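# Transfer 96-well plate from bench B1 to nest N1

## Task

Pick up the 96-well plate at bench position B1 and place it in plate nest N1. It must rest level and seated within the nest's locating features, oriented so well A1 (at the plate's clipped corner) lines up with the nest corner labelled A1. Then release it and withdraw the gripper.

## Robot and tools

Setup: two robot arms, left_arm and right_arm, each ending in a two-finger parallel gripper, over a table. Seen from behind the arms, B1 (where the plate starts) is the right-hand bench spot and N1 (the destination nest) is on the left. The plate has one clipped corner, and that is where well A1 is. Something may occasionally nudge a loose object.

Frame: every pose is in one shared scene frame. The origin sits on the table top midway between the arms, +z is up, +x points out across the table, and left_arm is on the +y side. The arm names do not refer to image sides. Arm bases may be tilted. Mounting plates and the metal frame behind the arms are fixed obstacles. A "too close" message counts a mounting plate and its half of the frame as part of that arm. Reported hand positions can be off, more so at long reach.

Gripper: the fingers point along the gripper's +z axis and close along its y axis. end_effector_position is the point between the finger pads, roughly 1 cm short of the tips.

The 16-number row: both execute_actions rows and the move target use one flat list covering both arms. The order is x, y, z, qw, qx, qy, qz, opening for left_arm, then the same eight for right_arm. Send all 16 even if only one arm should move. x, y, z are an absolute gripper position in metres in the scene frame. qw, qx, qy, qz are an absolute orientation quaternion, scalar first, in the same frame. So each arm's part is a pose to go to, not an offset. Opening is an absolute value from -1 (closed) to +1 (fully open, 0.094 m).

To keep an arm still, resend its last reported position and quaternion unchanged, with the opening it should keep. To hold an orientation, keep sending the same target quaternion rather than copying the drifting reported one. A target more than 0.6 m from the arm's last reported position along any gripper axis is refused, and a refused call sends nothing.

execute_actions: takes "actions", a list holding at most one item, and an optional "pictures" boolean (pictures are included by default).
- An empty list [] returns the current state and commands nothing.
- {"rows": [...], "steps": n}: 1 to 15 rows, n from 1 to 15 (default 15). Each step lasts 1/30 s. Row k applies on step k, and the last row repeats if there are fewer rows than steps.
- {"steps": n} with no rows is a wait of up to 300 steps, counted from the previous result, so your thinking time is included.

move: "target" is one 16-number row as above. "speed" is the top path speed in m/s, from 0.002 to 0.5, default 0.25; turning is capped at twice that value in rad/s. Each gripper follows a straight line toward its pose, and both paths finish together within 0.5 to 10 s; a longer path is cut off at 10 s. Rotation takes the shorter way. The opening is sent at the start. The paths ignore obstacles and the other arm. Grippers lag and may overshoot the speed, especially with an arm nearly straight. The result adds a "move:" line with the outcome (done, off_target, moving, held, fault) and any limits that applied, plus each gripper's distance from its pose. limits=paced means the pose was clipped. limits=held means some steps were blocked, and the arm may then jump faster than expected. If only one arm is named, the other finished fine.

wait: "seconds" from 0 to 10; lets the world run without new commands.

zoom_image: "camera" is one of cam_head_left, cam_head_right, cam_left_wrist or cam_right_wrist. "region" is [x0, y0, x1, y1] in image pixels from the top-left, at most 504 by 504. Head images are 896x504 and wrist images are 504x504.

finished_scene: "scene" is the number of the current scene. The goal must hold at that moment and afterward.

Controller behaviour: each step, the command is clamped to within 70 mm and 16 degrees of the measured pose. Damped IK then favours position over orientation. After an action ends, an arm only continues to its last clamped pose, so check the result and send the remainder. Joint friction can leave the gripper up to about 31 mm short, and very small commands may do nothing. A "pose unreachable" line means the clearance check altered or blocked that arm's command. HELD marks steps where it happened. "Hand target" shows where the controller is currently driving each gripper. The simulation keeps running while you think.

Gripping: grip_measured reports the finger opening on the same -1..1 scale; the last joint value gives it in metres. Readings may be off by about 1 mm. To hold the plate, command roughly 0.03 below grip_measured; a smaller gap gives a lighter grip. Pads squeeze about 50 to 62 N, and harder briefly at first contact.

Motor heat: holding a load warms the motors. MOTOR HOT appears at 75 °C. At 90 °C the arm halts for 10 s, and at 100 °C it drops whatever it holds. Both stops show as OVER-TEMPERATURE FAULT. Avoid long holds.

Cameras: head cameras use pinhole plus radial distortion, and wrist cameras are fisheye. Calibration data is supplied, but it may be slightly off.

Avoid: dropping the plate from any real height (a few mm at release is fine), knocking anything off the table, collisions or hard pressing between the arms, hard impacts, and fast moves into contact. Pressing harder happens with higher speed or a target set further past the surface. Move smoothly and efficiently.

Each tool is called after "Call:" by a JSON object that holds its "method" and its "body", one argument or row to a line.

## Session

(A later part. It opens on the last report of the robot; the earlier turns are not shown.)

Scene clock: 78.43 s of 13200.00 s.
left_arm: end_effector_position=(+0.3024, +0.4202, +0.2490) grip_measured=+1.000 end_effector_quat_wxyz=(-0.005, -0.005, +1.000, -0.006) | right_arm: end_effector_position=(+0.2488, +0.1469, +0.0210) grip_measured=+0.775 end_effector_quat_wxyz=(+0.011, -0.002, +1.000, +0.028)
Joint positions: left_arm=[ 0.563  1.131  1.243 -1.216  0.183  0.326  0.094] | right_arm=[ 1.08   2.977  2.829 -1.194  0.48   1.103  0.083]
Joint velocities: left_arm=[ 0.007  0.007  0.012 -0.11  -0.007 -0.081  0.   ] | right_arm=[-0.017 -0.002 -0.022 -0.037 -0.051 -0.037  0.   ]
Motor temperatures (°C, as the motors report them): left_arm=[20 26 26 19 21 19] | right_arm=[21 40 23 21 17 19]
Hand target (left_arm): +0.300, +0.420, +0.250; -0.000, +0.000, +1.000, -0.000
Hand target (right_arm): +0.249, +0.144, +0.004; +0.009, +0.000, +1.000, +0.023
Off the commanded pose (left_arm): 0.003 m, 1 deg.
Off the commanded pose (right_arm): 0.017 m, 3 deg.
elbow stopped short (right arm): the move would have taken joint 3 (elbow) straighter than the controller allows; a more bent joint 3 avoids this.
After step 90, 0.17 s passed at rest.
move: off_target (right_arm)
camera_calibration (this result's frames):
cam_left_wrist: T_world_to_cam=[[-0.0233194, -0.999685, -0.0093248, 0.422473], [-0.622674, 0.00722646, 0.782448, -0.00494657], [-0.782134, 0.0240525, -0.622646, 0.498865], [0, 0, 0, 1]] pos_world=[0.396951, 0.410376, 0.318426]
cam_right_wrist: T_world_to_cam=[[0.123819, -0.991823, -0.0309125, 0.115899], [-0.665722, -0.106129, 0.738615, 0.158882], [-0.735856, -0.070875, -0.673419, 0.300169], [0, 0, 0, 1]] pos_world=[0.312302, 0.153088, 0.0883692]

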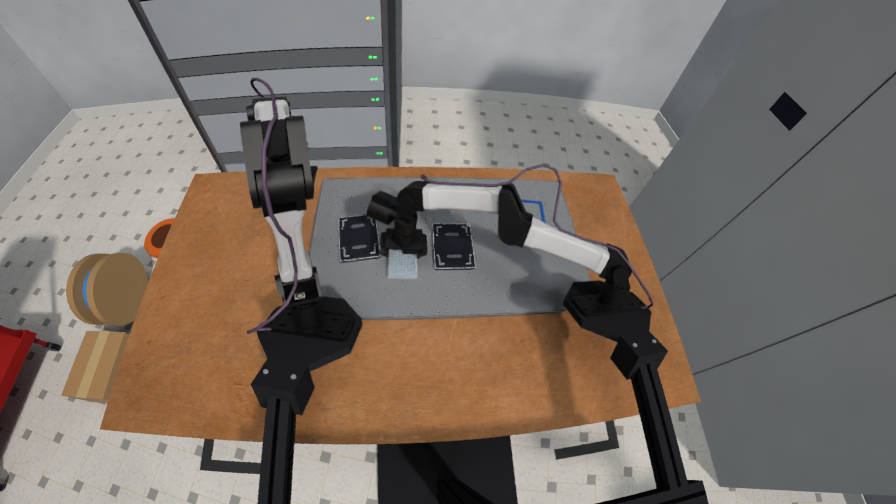

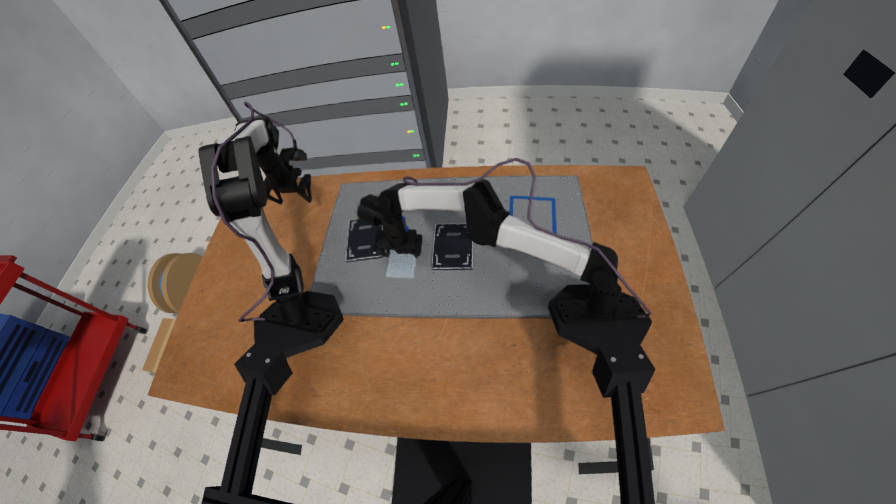

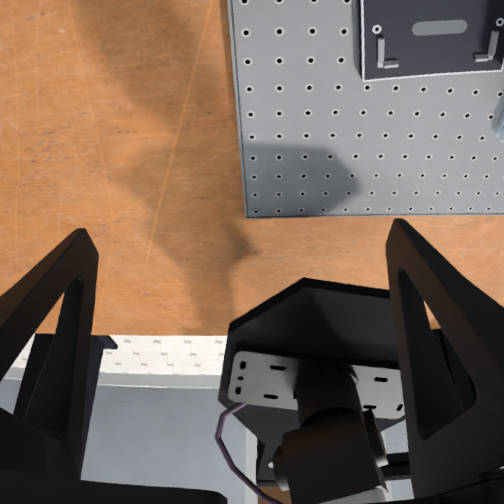

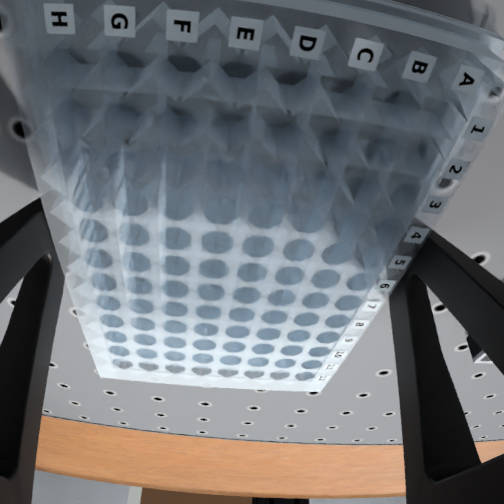

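Plate touched down. Release, lift, retreat.

Call:
{"method": "move", "body": {
  "target": [0.3,0.42,0.25,0,0,1,0,1,0.249,0.146,0.02,0,0,1,0,1],
  "speed": 0.02
}}

Call:
{"method": "move", "body": {
  "target": [0.3,0.42,0.25,0,0,1,0,1,0.24,0.12,0.1,0,0,1,0,1],
  "speed": 0.08
}}

Call:
{"method": "move", "body": {
  "target": [0.24,0.2,0.2,0,0,1,0,1,0.3,-0.35,0.2,0,0,1,0,1]
}}

Call:
{"method": "move", "body": {
  "target": [0.24,0.145,0.12,0,0,1,0,1,0.3,-0.35,0.2,0,0,1,0,1],
  "speed": 0.12
}}

Scene clock: 82.67 s of 13200.00 s.
left_arm: end_effector_position=(+0.3024, +0.4202, +0.2490) grip_measured=+1.000 end_effector_quat_wxyz=(-0.005, -0.005, +1.000, -0.006) | right_arm: end_effector_position=(+0.2482, +0.1474, +0.0214) grip_measured=+1.000 end_effector_quat_wxyz=(+0.011, -0.002, +1.000, +0.029)
Joint positions: left_arm=[ 0.563  1.131  1.243 -1.216  0.183  0.326  0.094] | right_arm=[ 1.082  2.977  2.829 -1.194  0.48   1.103  0.094]
Joint velocities: left_arm=[ 0.002  0.002 -0.012 -0.037  0.007 -0.037  0.   ] | right_arm=[ 0.007 -0.012 -0.002  0.037 -0.095 -0.022  0.   ]
Motor temperatures (°C, as the motors report them): left_arm=[20 26 26 19 21 19] | right_arm=[21 41 23 21 17 19]
Hand target (left_arm): +0.300, +0.420, +0.250; -0.000, +0.000, +1.000, -0.000
Hand target (right_arm): +0.249, +0.145, +0.020; +0.011, -0.000, +1.000, +0.025
Off the commanded pose (left_arm): 0.003 m, 1 deg.
Off the commanded pose (right_arm): 0.002 m, 4 deg.
elbow stopped short (right arm): the move would have taken joint 3 (elbow) straighter than the controller allows; a more bent joint 3 avoids this.
move: off_target (right_arm)
camera_calibration (this result's frames):
cam_left_wrist: T_world_to_cam=[[-0.0233194, -0.999685, -0.0093248, 0.422473], [-0.622674, 0.00722646, 0.782448, -0.00494657], [-0.782134, 0.0240525, -0.622646, 0.498865], [0, 0, 0, 1]] pos_world=[0.396951, 0.410376, 0.318426]
cam_right_wrist: T_world_to_cam=[[0.125142, -0.991634, -0.0316379, 0.116093], [-0.665634, -0.107563, 0.738486, 0.15838], [-0.735711, -0.0713562, -0.673526, 0.300011], [0, 0, 0, 1]] pos_world=[0.311617, 0.153565, 0.0887769]

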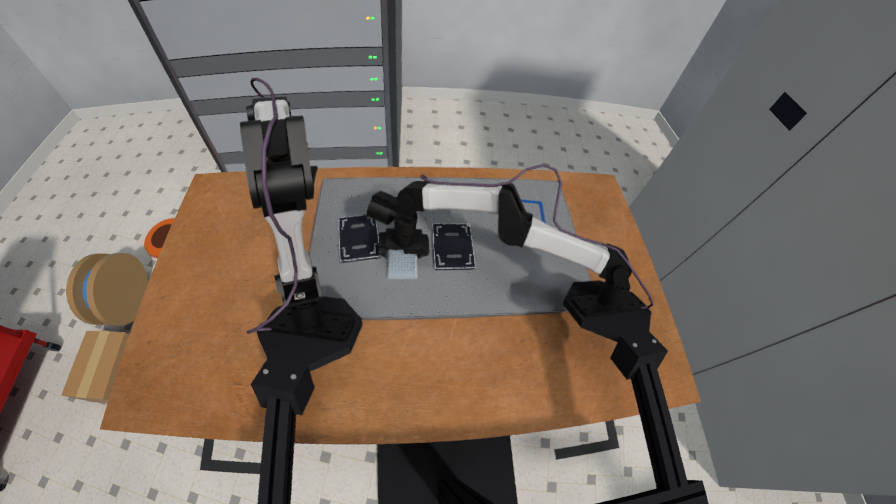

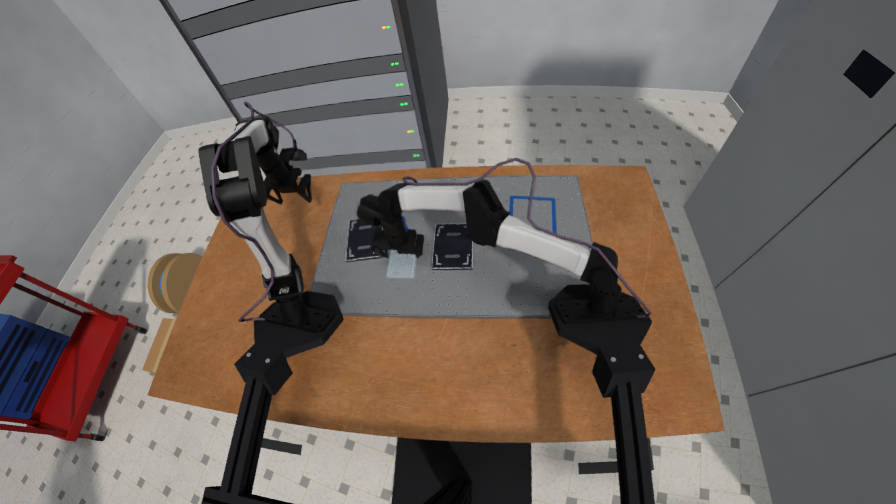

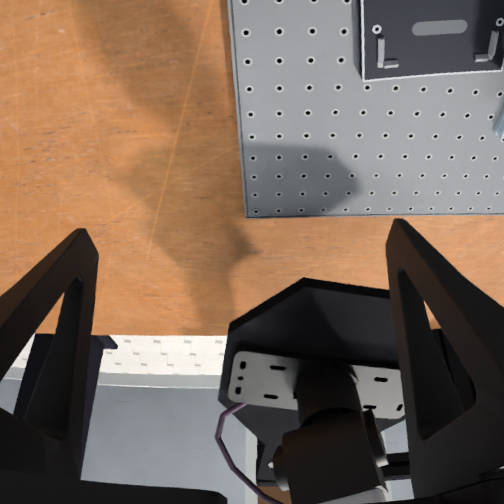

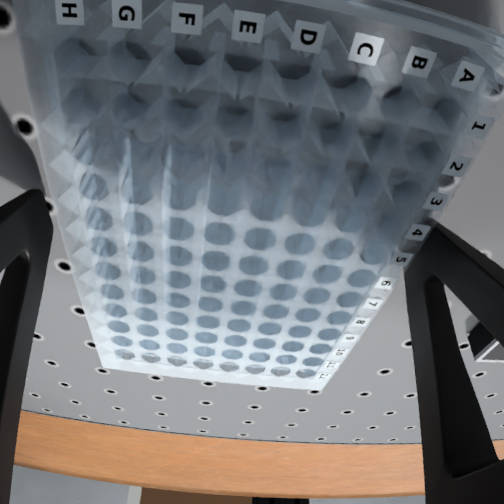

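Scene clock: 84.40 s of 13200.00 s.
left_arm: end_effector_position=(+0.3024, +0.4202, +0.2490) grip_measured=+1.000 end_effector_quat_wxyz=(-0.005, -0.005, +1.000, -0.006) | right_arm: end_effector_position=(+0.2397, +0.1200, +0.0967) grip_measured=+1.000 end_effector_quat_wxyz=(-0.005, -0.003, +1.000, -0.005)
Joint positions: left_arm=[ 0.563  1.131  1.243 -1.216  0.183  0.326  0.094] | right_arm=[ 1.143  2.758  2.655 -1.355  0.488  1.208  0.094]
Joint velocities: left_arm=[ 0.012  0.002  0.007 -0.007 -0.037  0.022  0.   ] | right_arm=[-0.002 -0.027 -0.046  0.066 -0.007 -0.051  0.   ]
Motor temperatures (°C, as the motors report them): left_arm=[20 26 26 19 21 19] | right_arm=[21 42 23 21 17 19]
Hand target (left_arm): +0.300, +0.420, +0.250; -0.000, +0.000, +1.000, -0.000
Hand target (right_arm): +0.241, +0.121, +0.100; +0.000, -0.000, +1.000, -0.001
Off the commanded pose (left_arm): 0.003 m, 1 deg.
Off the commanded pose (right_arm): 0.003 m, 1 deg.
move: done
camera_calibration (this result's frames):
cam_left_wrist: T_world_to_cam=[[-0.0233194, -0.999685, -0.0093248, 0.422473], [-0.622674, 0.00722646, 0.782448, -0.00494657], [-0.782134, 0.0240525, -0.622646, 0.498865], [0, 0, 0, 1]] pos_world=[0.396951, 0.410376, 0.318426]
cam_right_wrist: T_world_to_cam=[[0.127904, -0.991294, 0.0312546, 0.0855996], [-0.641468, -0.0586499, 0.764904, 0.079967], [-0.756412, -0.117883, -0.643385, 0.350121], [0, 0, 0, 1]] pos_world=[0.305184, 0.130818, 0.16142]

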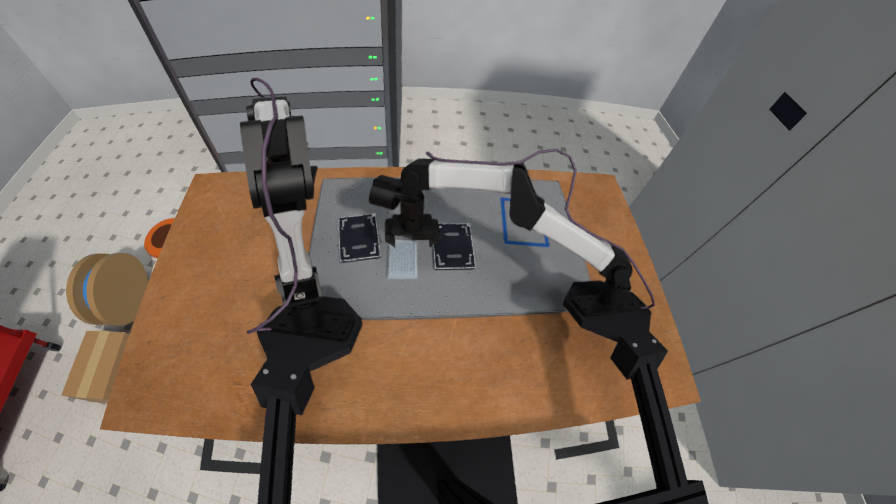

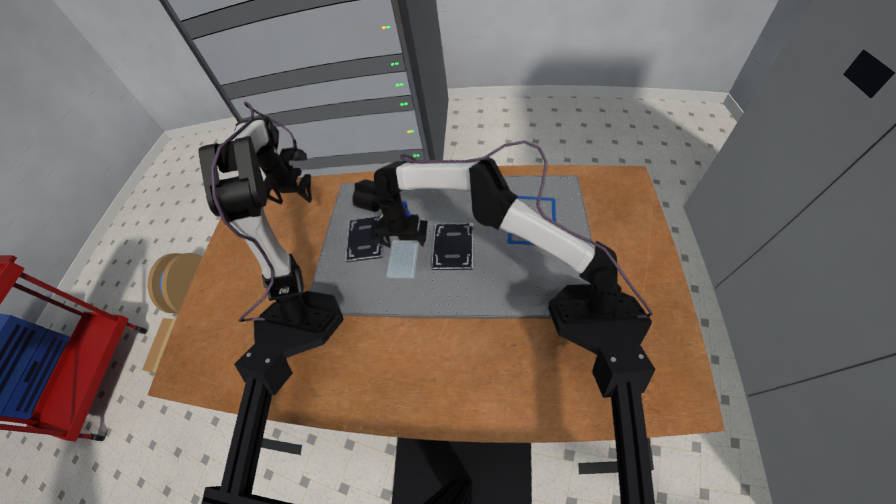

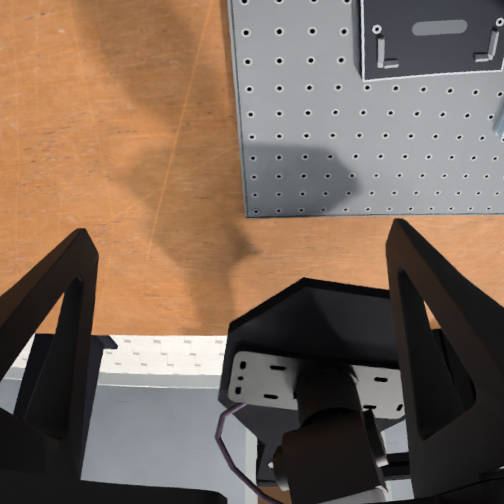

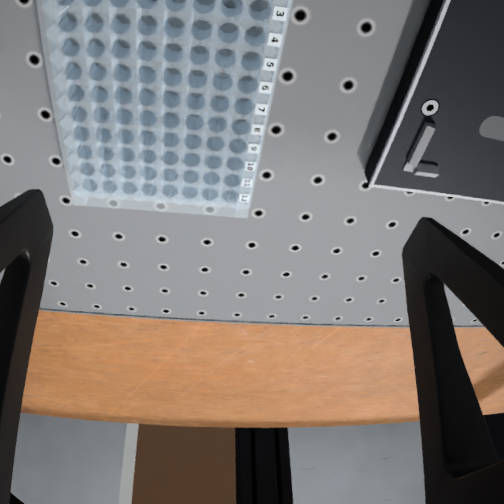

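Scene clock: 87.13 s of 13200.00 s.
left_arm: end_effector_position=(+0.2339, +0.2046, +0.2021) grip_measured=+1.000 end_effector_quat_wxyz=(-0.011, +0.005, +1.000, +0.009) | right_arm: end_effector_position=(+0.3030, -0.3463, +0.2007) grip_measured=+1.000 end_effector_quat_wxyz=(-0.003, +0.003, +1.000, +0.003)
Joint positions: left_arm=[-0.686  1.214  1.008 -1.054 -0.383 -0.806  0.094] | right_arm=[ 0.092  1.046  0.968 -1.006  0.132  0.16   0.094]
Joint velocities: left_arm=[ 0.007 -0.002 -0.002  0.022  0.037 -0.095  0.   ] | right_arm=[-0.002 -0.012  0.002 -0.051  0.037  0.051  0.   ]
Motor temperatures (°C, as the motors report them): left_arm=[20 26 26 19 21 19] | right_arm=[21 42 23 21 17 19]
Hand target (left_arm): +0.236, +0.200, +0.201; -0.005, +0.003, +1.000, +0.007
Hand target (right_arm): +0.299, -0.348, +0.202; -0.007, +0.003, +1.000, +0.005
Off the commanded pose (left_arm): 0.008 m, 2 deg.
Off the commanded pose (right_arm): 0.005 m, 1 deg.
move: done
camera_calibration (this result's frames):
cam_left_wrist: T_world_to_cam=[[-0.0436138, -0.998301, -0.0386433, 0.215286], [-0.613424, -0.003771, 0.789745, -0.0107236], [-0.788548, 0.0581484, -0.612217, 0.413641], [0, 0, 0, 1]] pos_world=[0.328987, 0.190827, 0.270027]
cam_right_wrist: T_world_to_cam=[[0.115395, -0.993182, 0.0165138, -0.381902], [-0.645745, -0.0623737, 0.761002, 0.014502], [-0.754783, -0.0984792, -0.64854, 0.41728], [0, 0, 0, 1]] pos_world=[0.36839, -0.3373, 0.265893]

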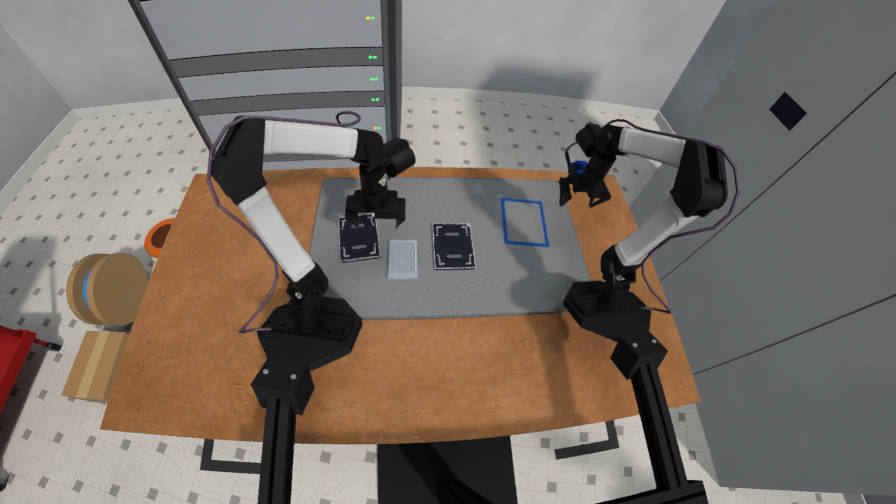

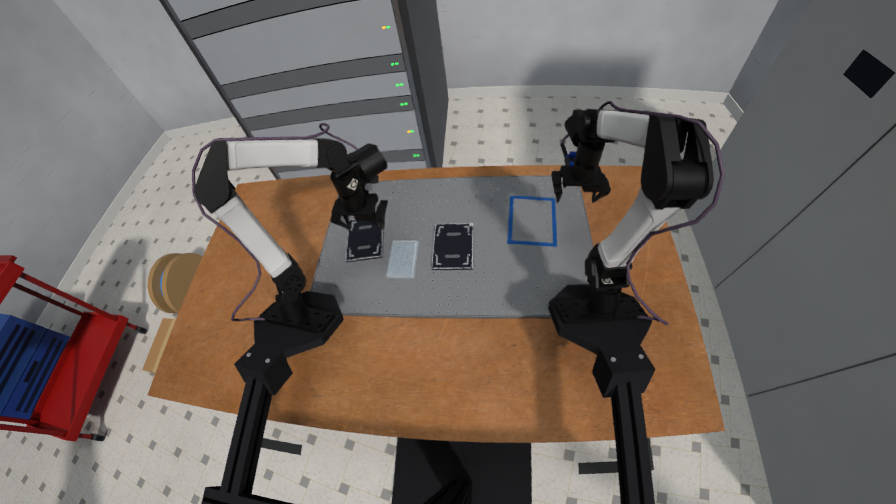

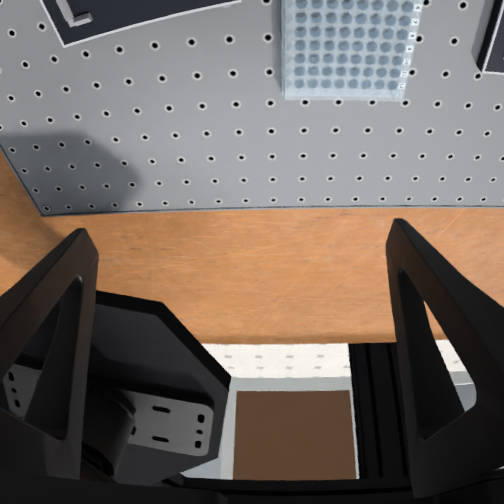

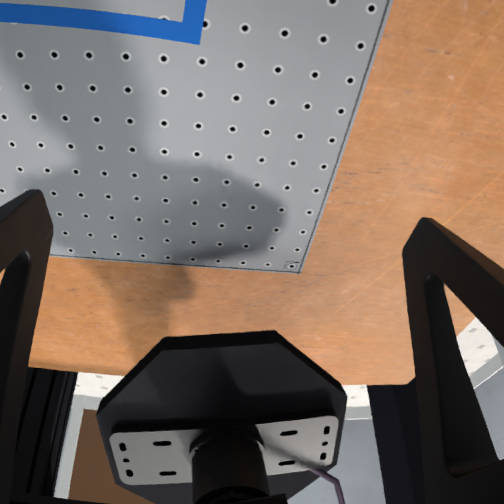

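Scene clock: 88.53 s of 13200.00 s.
left_arm: end_effector_position=(+0.2421, +0.1463, +0.1229) grip_measured=+1.000 end_effector_quat_wxyz=(-0.002, -0.000, +1.000, -0.001) | right_arm: end_effector_position=(+0.3030, -0.3463, +0.2007) grip_measured=+1.000 end_effector_quat_wxyz=(-0.003, -0.002, +1.000, +0.003)
Joint positions: left_arm=[-0.692  1.521  0.978 -0.691 -0.383 -0.813  0.094] | right_arm=[ 0.092  1.046  0.968 -1.006  0.132  0.151  0.094]
Joint velocities: left_arm=[ 0.007 -0.007  0.002  0.066 -0.051 -0.007  0.   ] | right_arm=[ 0.012  0.007  0.012 -0.007 -0.007 -0.007  0.   ]
Motor temperatures (°C, as the motors report them): left_arm=[20 25 26 19 21 19] | right_arm=[21 42 23 21 17 19]
Hand target (left_arm): +0.239, +0.145, +0.119; -0.000, +0.000, +1.000, -0.000
Hand target (right_arm): +0.300, -0.350, +0.200; -0.000, +0.000, +1.000, -0.000
Off the commanded pose (left_arm): 0.004 m, 0 deg.
Off the commanded pose (right_arm): 0.005 m, 1 deg.
move: done
camera_calibration (this result's frames):
cam_left_wrist: T_world_to_cam=[[-0.0318445, -0.999324, -0.0183659, 0.149174], [-0.626904, 0.00565885, 0.779076, 0.0598453], [-0.778445, 0.036323, -0.62666, 0.377598], [0, 0, 0, 1]] pos_world=[0.336207, 0.135019, 0.192741]
cam_right_wrist: T_world_to_cam=[[0.124103, -0.992133, 0.0164643, -0.384167], [-0.645211, -0.0680795, 0.760965, 0.0123715], [-0.753858, -0.105061, -0.648584, 0.414728], [0, 0, 0, 1]] pos_world=[0.368305, -0.336731, 0.265897]

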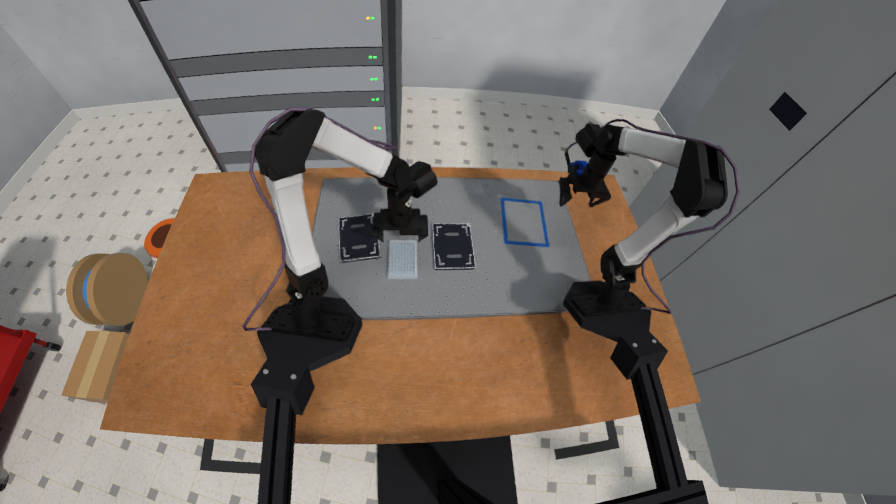

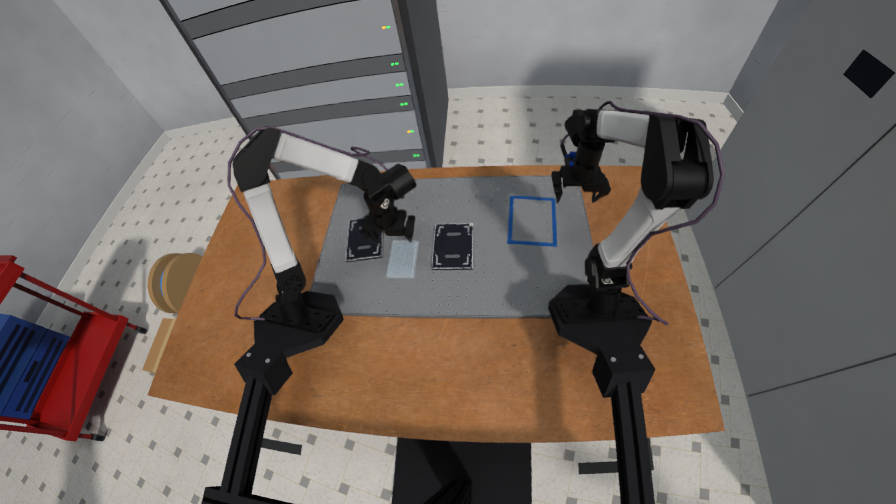

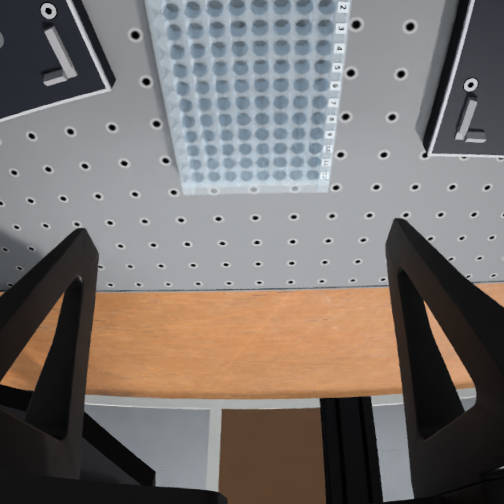

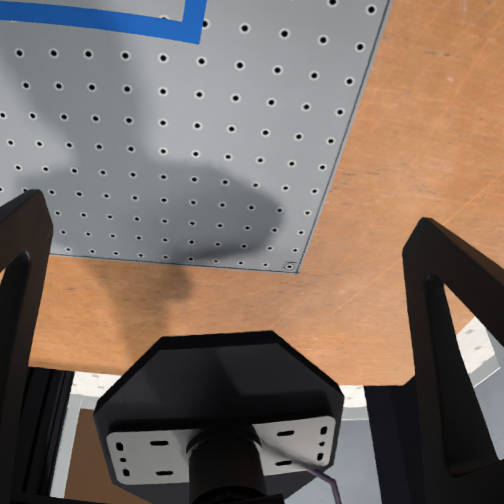

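Call:
{"method": "move", "body": {
  "target": [0.246,0.14,0.045,0,0,1,0,1,0.3,-0.35,0.2,0,0,1,0,1],
  "speed": 0.05
}}

Scene clock: 93.27 s of 13200.00 s.
left_arm: end_effector_position=(+0.2501, +0.1363, +0.0509) grip_measured=+1.000 end_effector_quat_wxyz=(+0.006, -0.002, +1.000, -0.002) | right_arm: end_effector_position=(+0.3030, -0.3463, +0.2007) grip_measured=+1.000 end_effector_quat_wxyz=(-0.003, -0.002, +1.000, +0.003)
Joint positions: left_arm=[-0.611  1.737  0.94  -0.392 -0.364 -0.73   0.094] | right_arm=[ 0.092  1.046  0.968 -1.006  0.132  0.15   0.094]
Joint velocities: left_arm=[ 0.007 -0.002  0.002 -0.051  0.037 -0.022  0.   ] | right_arm=[ 0.002 -0.002 -0.007 -0.022  0.022 -0.066  0.   ]
Motor temperatures (°C, as the motors report them): left_arm=[20 25 25 19 21 19] | right_arm=[20 41 23 21 17 19]
Hand target (left_arm): +0.246, +0.140, +0.045; -0.000, -0.000, +1.000, -0.001
Hand target (right_arm): +0.300, -0.350, +0.200; -0.000, -0.000, +1.000, -0.000
Off the commanded pose (left_arm): 0.008 m, 1 deg.
Off the commanded pose (right_arm): 0.005 m, 1 deg.
move: done
camera_calibration (this result's frames):
cam_left_wrist: T_world_to_cam=[[-0.0284178, -0.999465, -0.01618, 0.137199], [-0.639462, 0.00573596, 0.768802, 0.12463], [-0.768298, 0.0321941, -0.639283, 0.337641], [0, 0, 0, 1]] pos_world=[0.343004, 0.12554, 0.122252]
cam_right_wrist: T_world_to_cam=[[0.12486, -0.992038, 0.01646, -0.384363], [-0.645162, -0.0685754, 0.760962, 0.0121856], [-0.753775, -0.105633, -0.648587, 0.414506], [0, 0, 0, 1]] pos_world=[0.368297, -0.336681, 0.265897]

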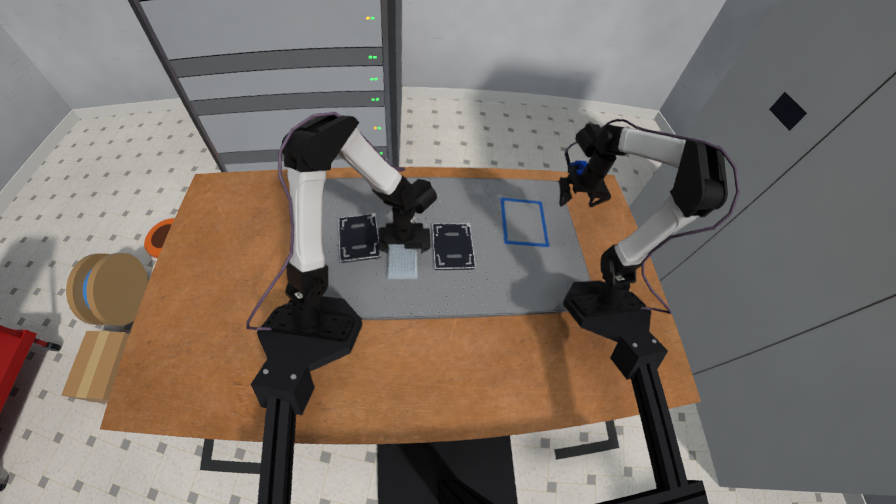

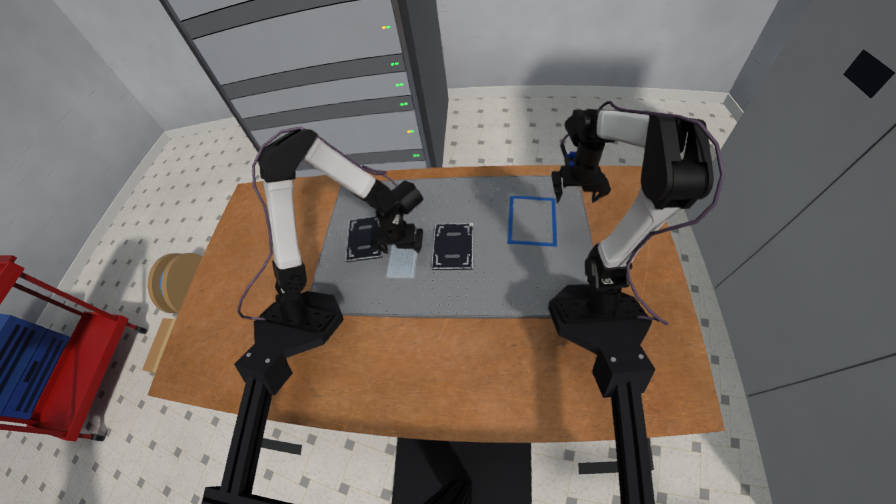

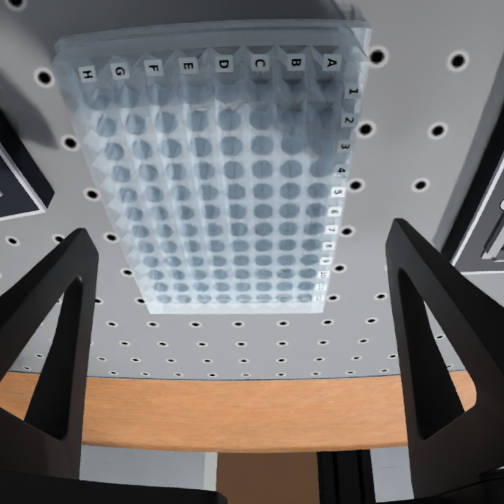

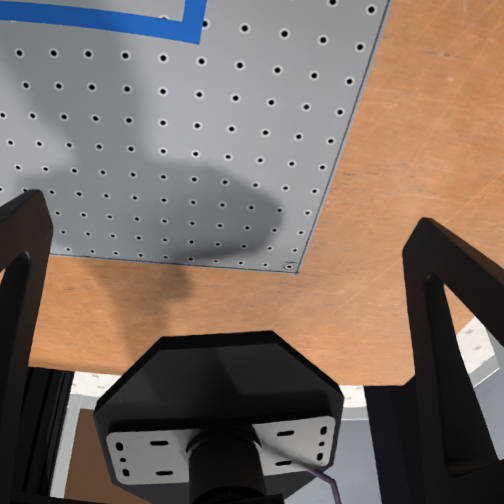

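Call:
{"method": "move", "body": {
  "target": [0.244,0.147,0.022,0,0,1,0,1,0.3,-0.35,0.2,0,0,1,0,1],
  "speed": 0.02
}}

Scene clock: 96.93 s of 13200.00 s.
left_arm: end_effector_position=(+0.2490, +0.1432, +0.0287) grip_measured=+1.000 end_effector_quat_wxyz=(+0.006, -0.002, +1.000, -0.002) | right_arm: end_effector_position=(+0.3030, -0.3463, +0.2007) grip_measured=+1.000 end_effector_quat_wxyz=(-0.003, -0.002, +1.000, +0.003)
Joint positions: left_arm=[-0.573  1.789  0.907 -0.295 -0.351 -0.692  0.094] | right_arm=[ 0.092  1.046  0.968 -1.006  0.132  0.15   0.094]
Joint velocities: left_arm=[-0.007 -0.007  0.007  0.037 -0.007 -0.037  0.   ] | right_arm=[ 0.007 -0.027 -0.012  0.037  0.051  0.007  0.   ]
Motor temperatures (°C, as the motors report them): left_arm=[20 25 25 19 21 19] | right_arm=[20 40 23 21 17 19]
Hand target (left_arm): +0.244, +0.147, +0.022; +0.000, -0.000, +1.000, -0.000
Hand target (right_arm): +0.300, -0.350, +0.200; -0.000, +0.000, +1.000, -0.000
Off the commanded pose (left_arm): 0.009 m, 1 deg.
Off the commanded pose (right_arm): 0.005 m, 1 deg.
move: done
camera_calibration (this result's frames):
cam_left_wrist: T_world_to_cam=[[-0.0282841, -0.999444, -0.0176706, 0.143697], [-0.639843, 0.00452019, 0.768493, 0.141246], [-0.767985, 0.0330426, -0.639614, 0.322229], [0, 0, 0, 1]] pos_world=[0.341906, 0.132331, 0.100095]
cam_right_wrist: T_world_to_cam=[[0.12486, -0.992038, 0.01646, -0.384363], [-0.645162, -0.0685754, 0.760962, 0.0121856], [-0.753775, -0.105633, -0.648587, 0.414506], [0, 0, 0, 1]] pos_world=[0.368297, -0.336681, 0.265897]

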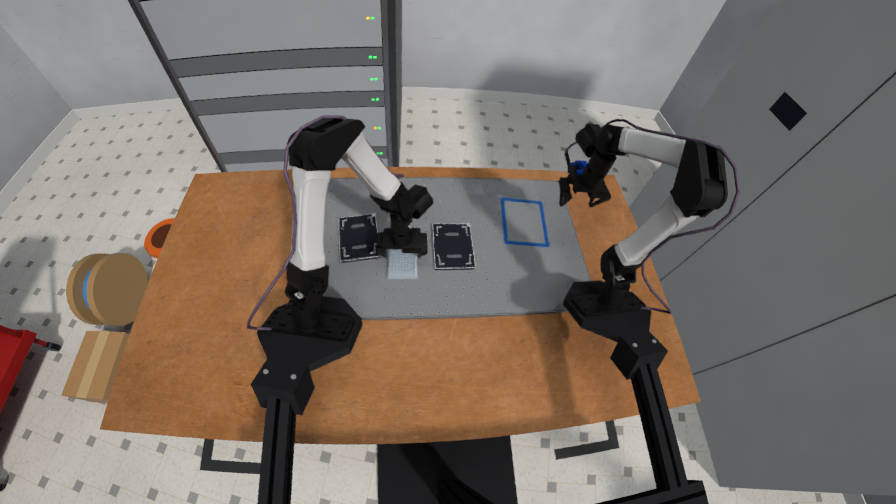

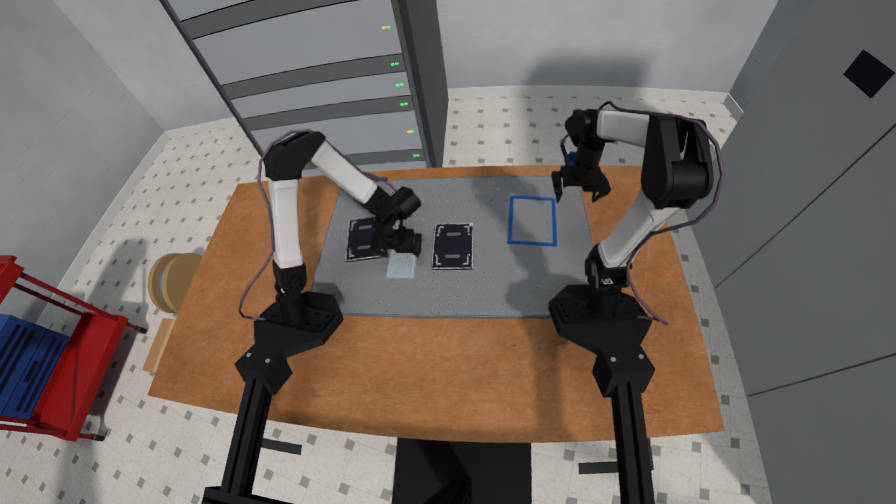

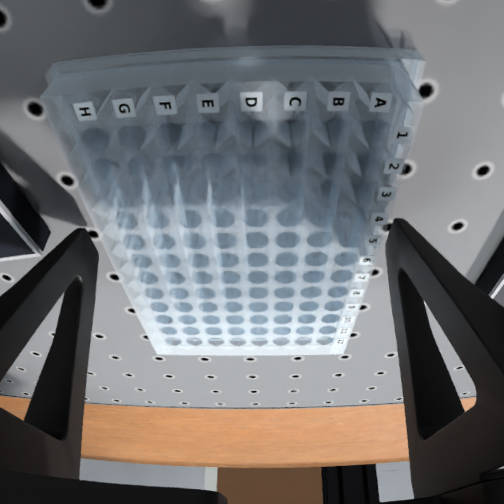

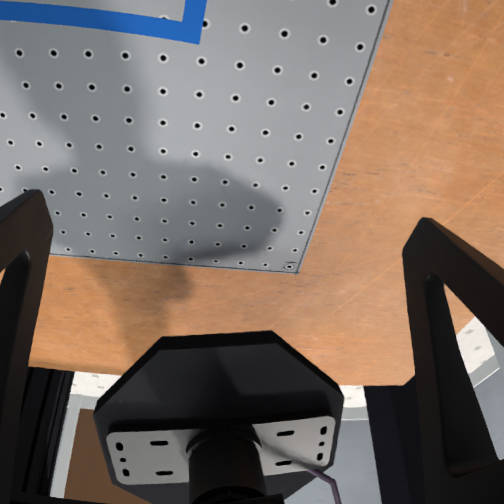

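Call:
{"method": "move", "body": {
  "target": [0.226,0.146,0.004,0,0,1,0,1,0.3,-0.35,0.2,0,0,1,0,1],
  "speed": 0.015
}}

Scene clock: 101.23 s of 13200.00 s.
left_arm: end_effector_position=(+0.2437, +0.1419, +0.0208) grip_measured=+1.000 end_effector_quat_wxyz=(+0.019, -0.002, +1.000, -0.005) | right_arm: end_effector_position=(+0.3030, -0.3463, +0.2007) grip_measured=+1.000 end_effector_quat_wxyz=(-0.003, -0.002, +1.000, +0.003)
Joint positions: left_arm=[-0.584  1.806  0.866 -0.216 -0.367 -0.694  0.094] | right_arm=[ 0.092  1.046  0.968 -1.006  0.132  0.15   0.094]
Joint velocities: left_arm=[-0.002 -0.007  0.012 -0.037 -0.007  0.007  0.   ] | right_arm=[ 0.027  0.007 -0.007  0.007 -0.066  0.007  0.   ]
Motor temperatures (°C, as the motors report them): left_arm=[20 25 25 19 21 19] | right_arm=[20 39 23 21 17 19]
Hand target (left_arm): +0.226, +0.147, +0.006; -0.001, -0.000, +1.000, +0.001
Hand target (right_arm): +0.300, -0.350, +0.200; -0.000, +0.000, +1.000, -0.000
Off the commanded pose (left_arm): 0.025 m, 2 deg.
Off the commanded pose (right_arm): 0.005 m, 1 deg.
move: off_target (left_arm)
camera_calibration (this result's frames):
cam_left_wrist: T_world_to_cam=[[-0.0279123, -0.999537, -0.0120912, 0.141922], [-0.65934, 0.00931799, 0.751787, 0.148337], [-0.751327, 0.0289563, -0.659295, 0.310143], [0, 0, 0, 1]] pos_world=[0.334784, 0.131493, 0.0946741]
cam_right_wrist: T_world_to_cam=[[0.12486, -0.992038, 0.01646, -0.384363], [-0.645162, -0.0685754, 0.760962, 0.0121856], [-0.753775, -0.105633, -0.648587, 0.414506], [0, 0, 0, 1]] pos_world=[0.368297, -0.336681, 0.265897]

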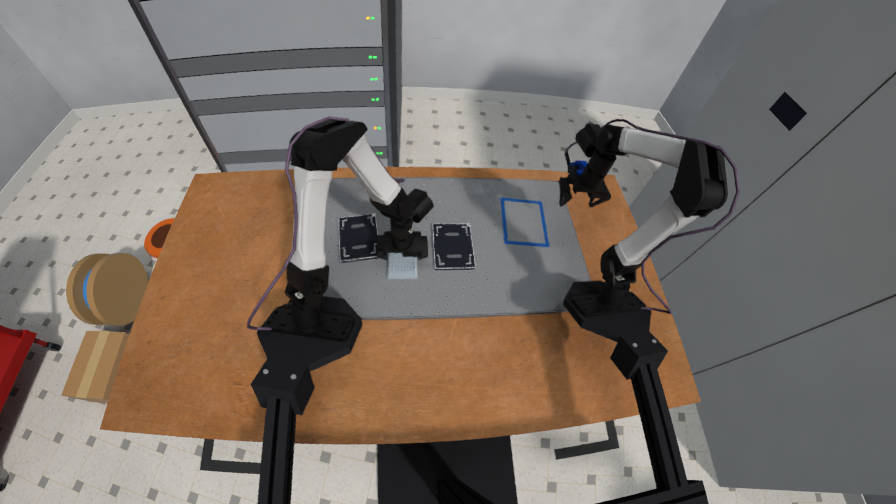

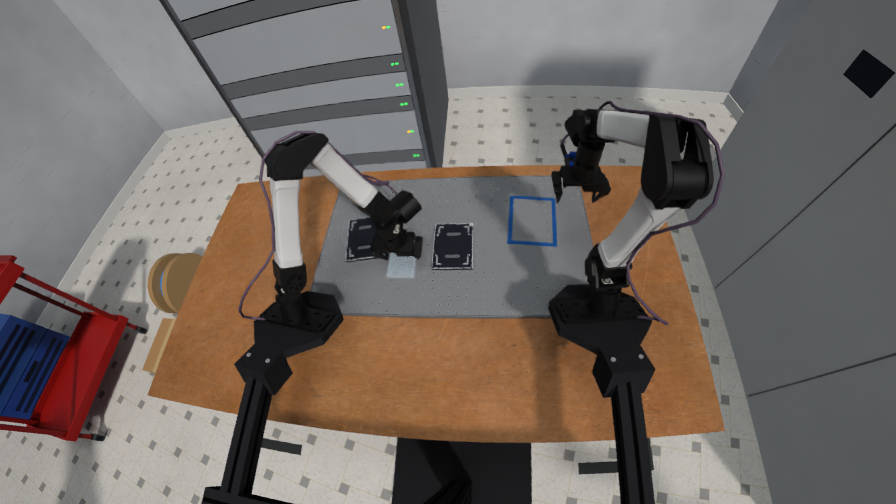

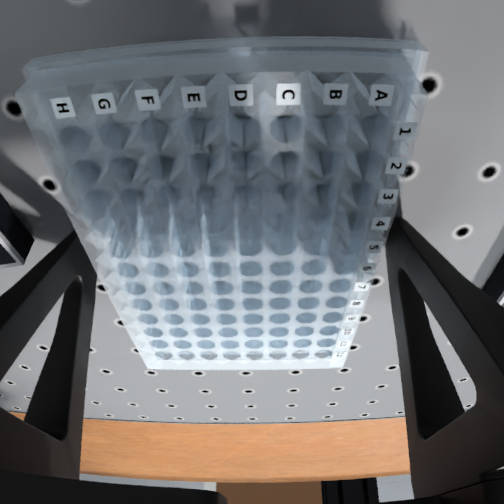

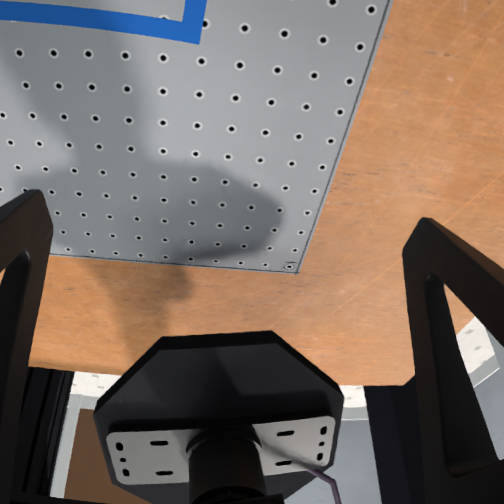

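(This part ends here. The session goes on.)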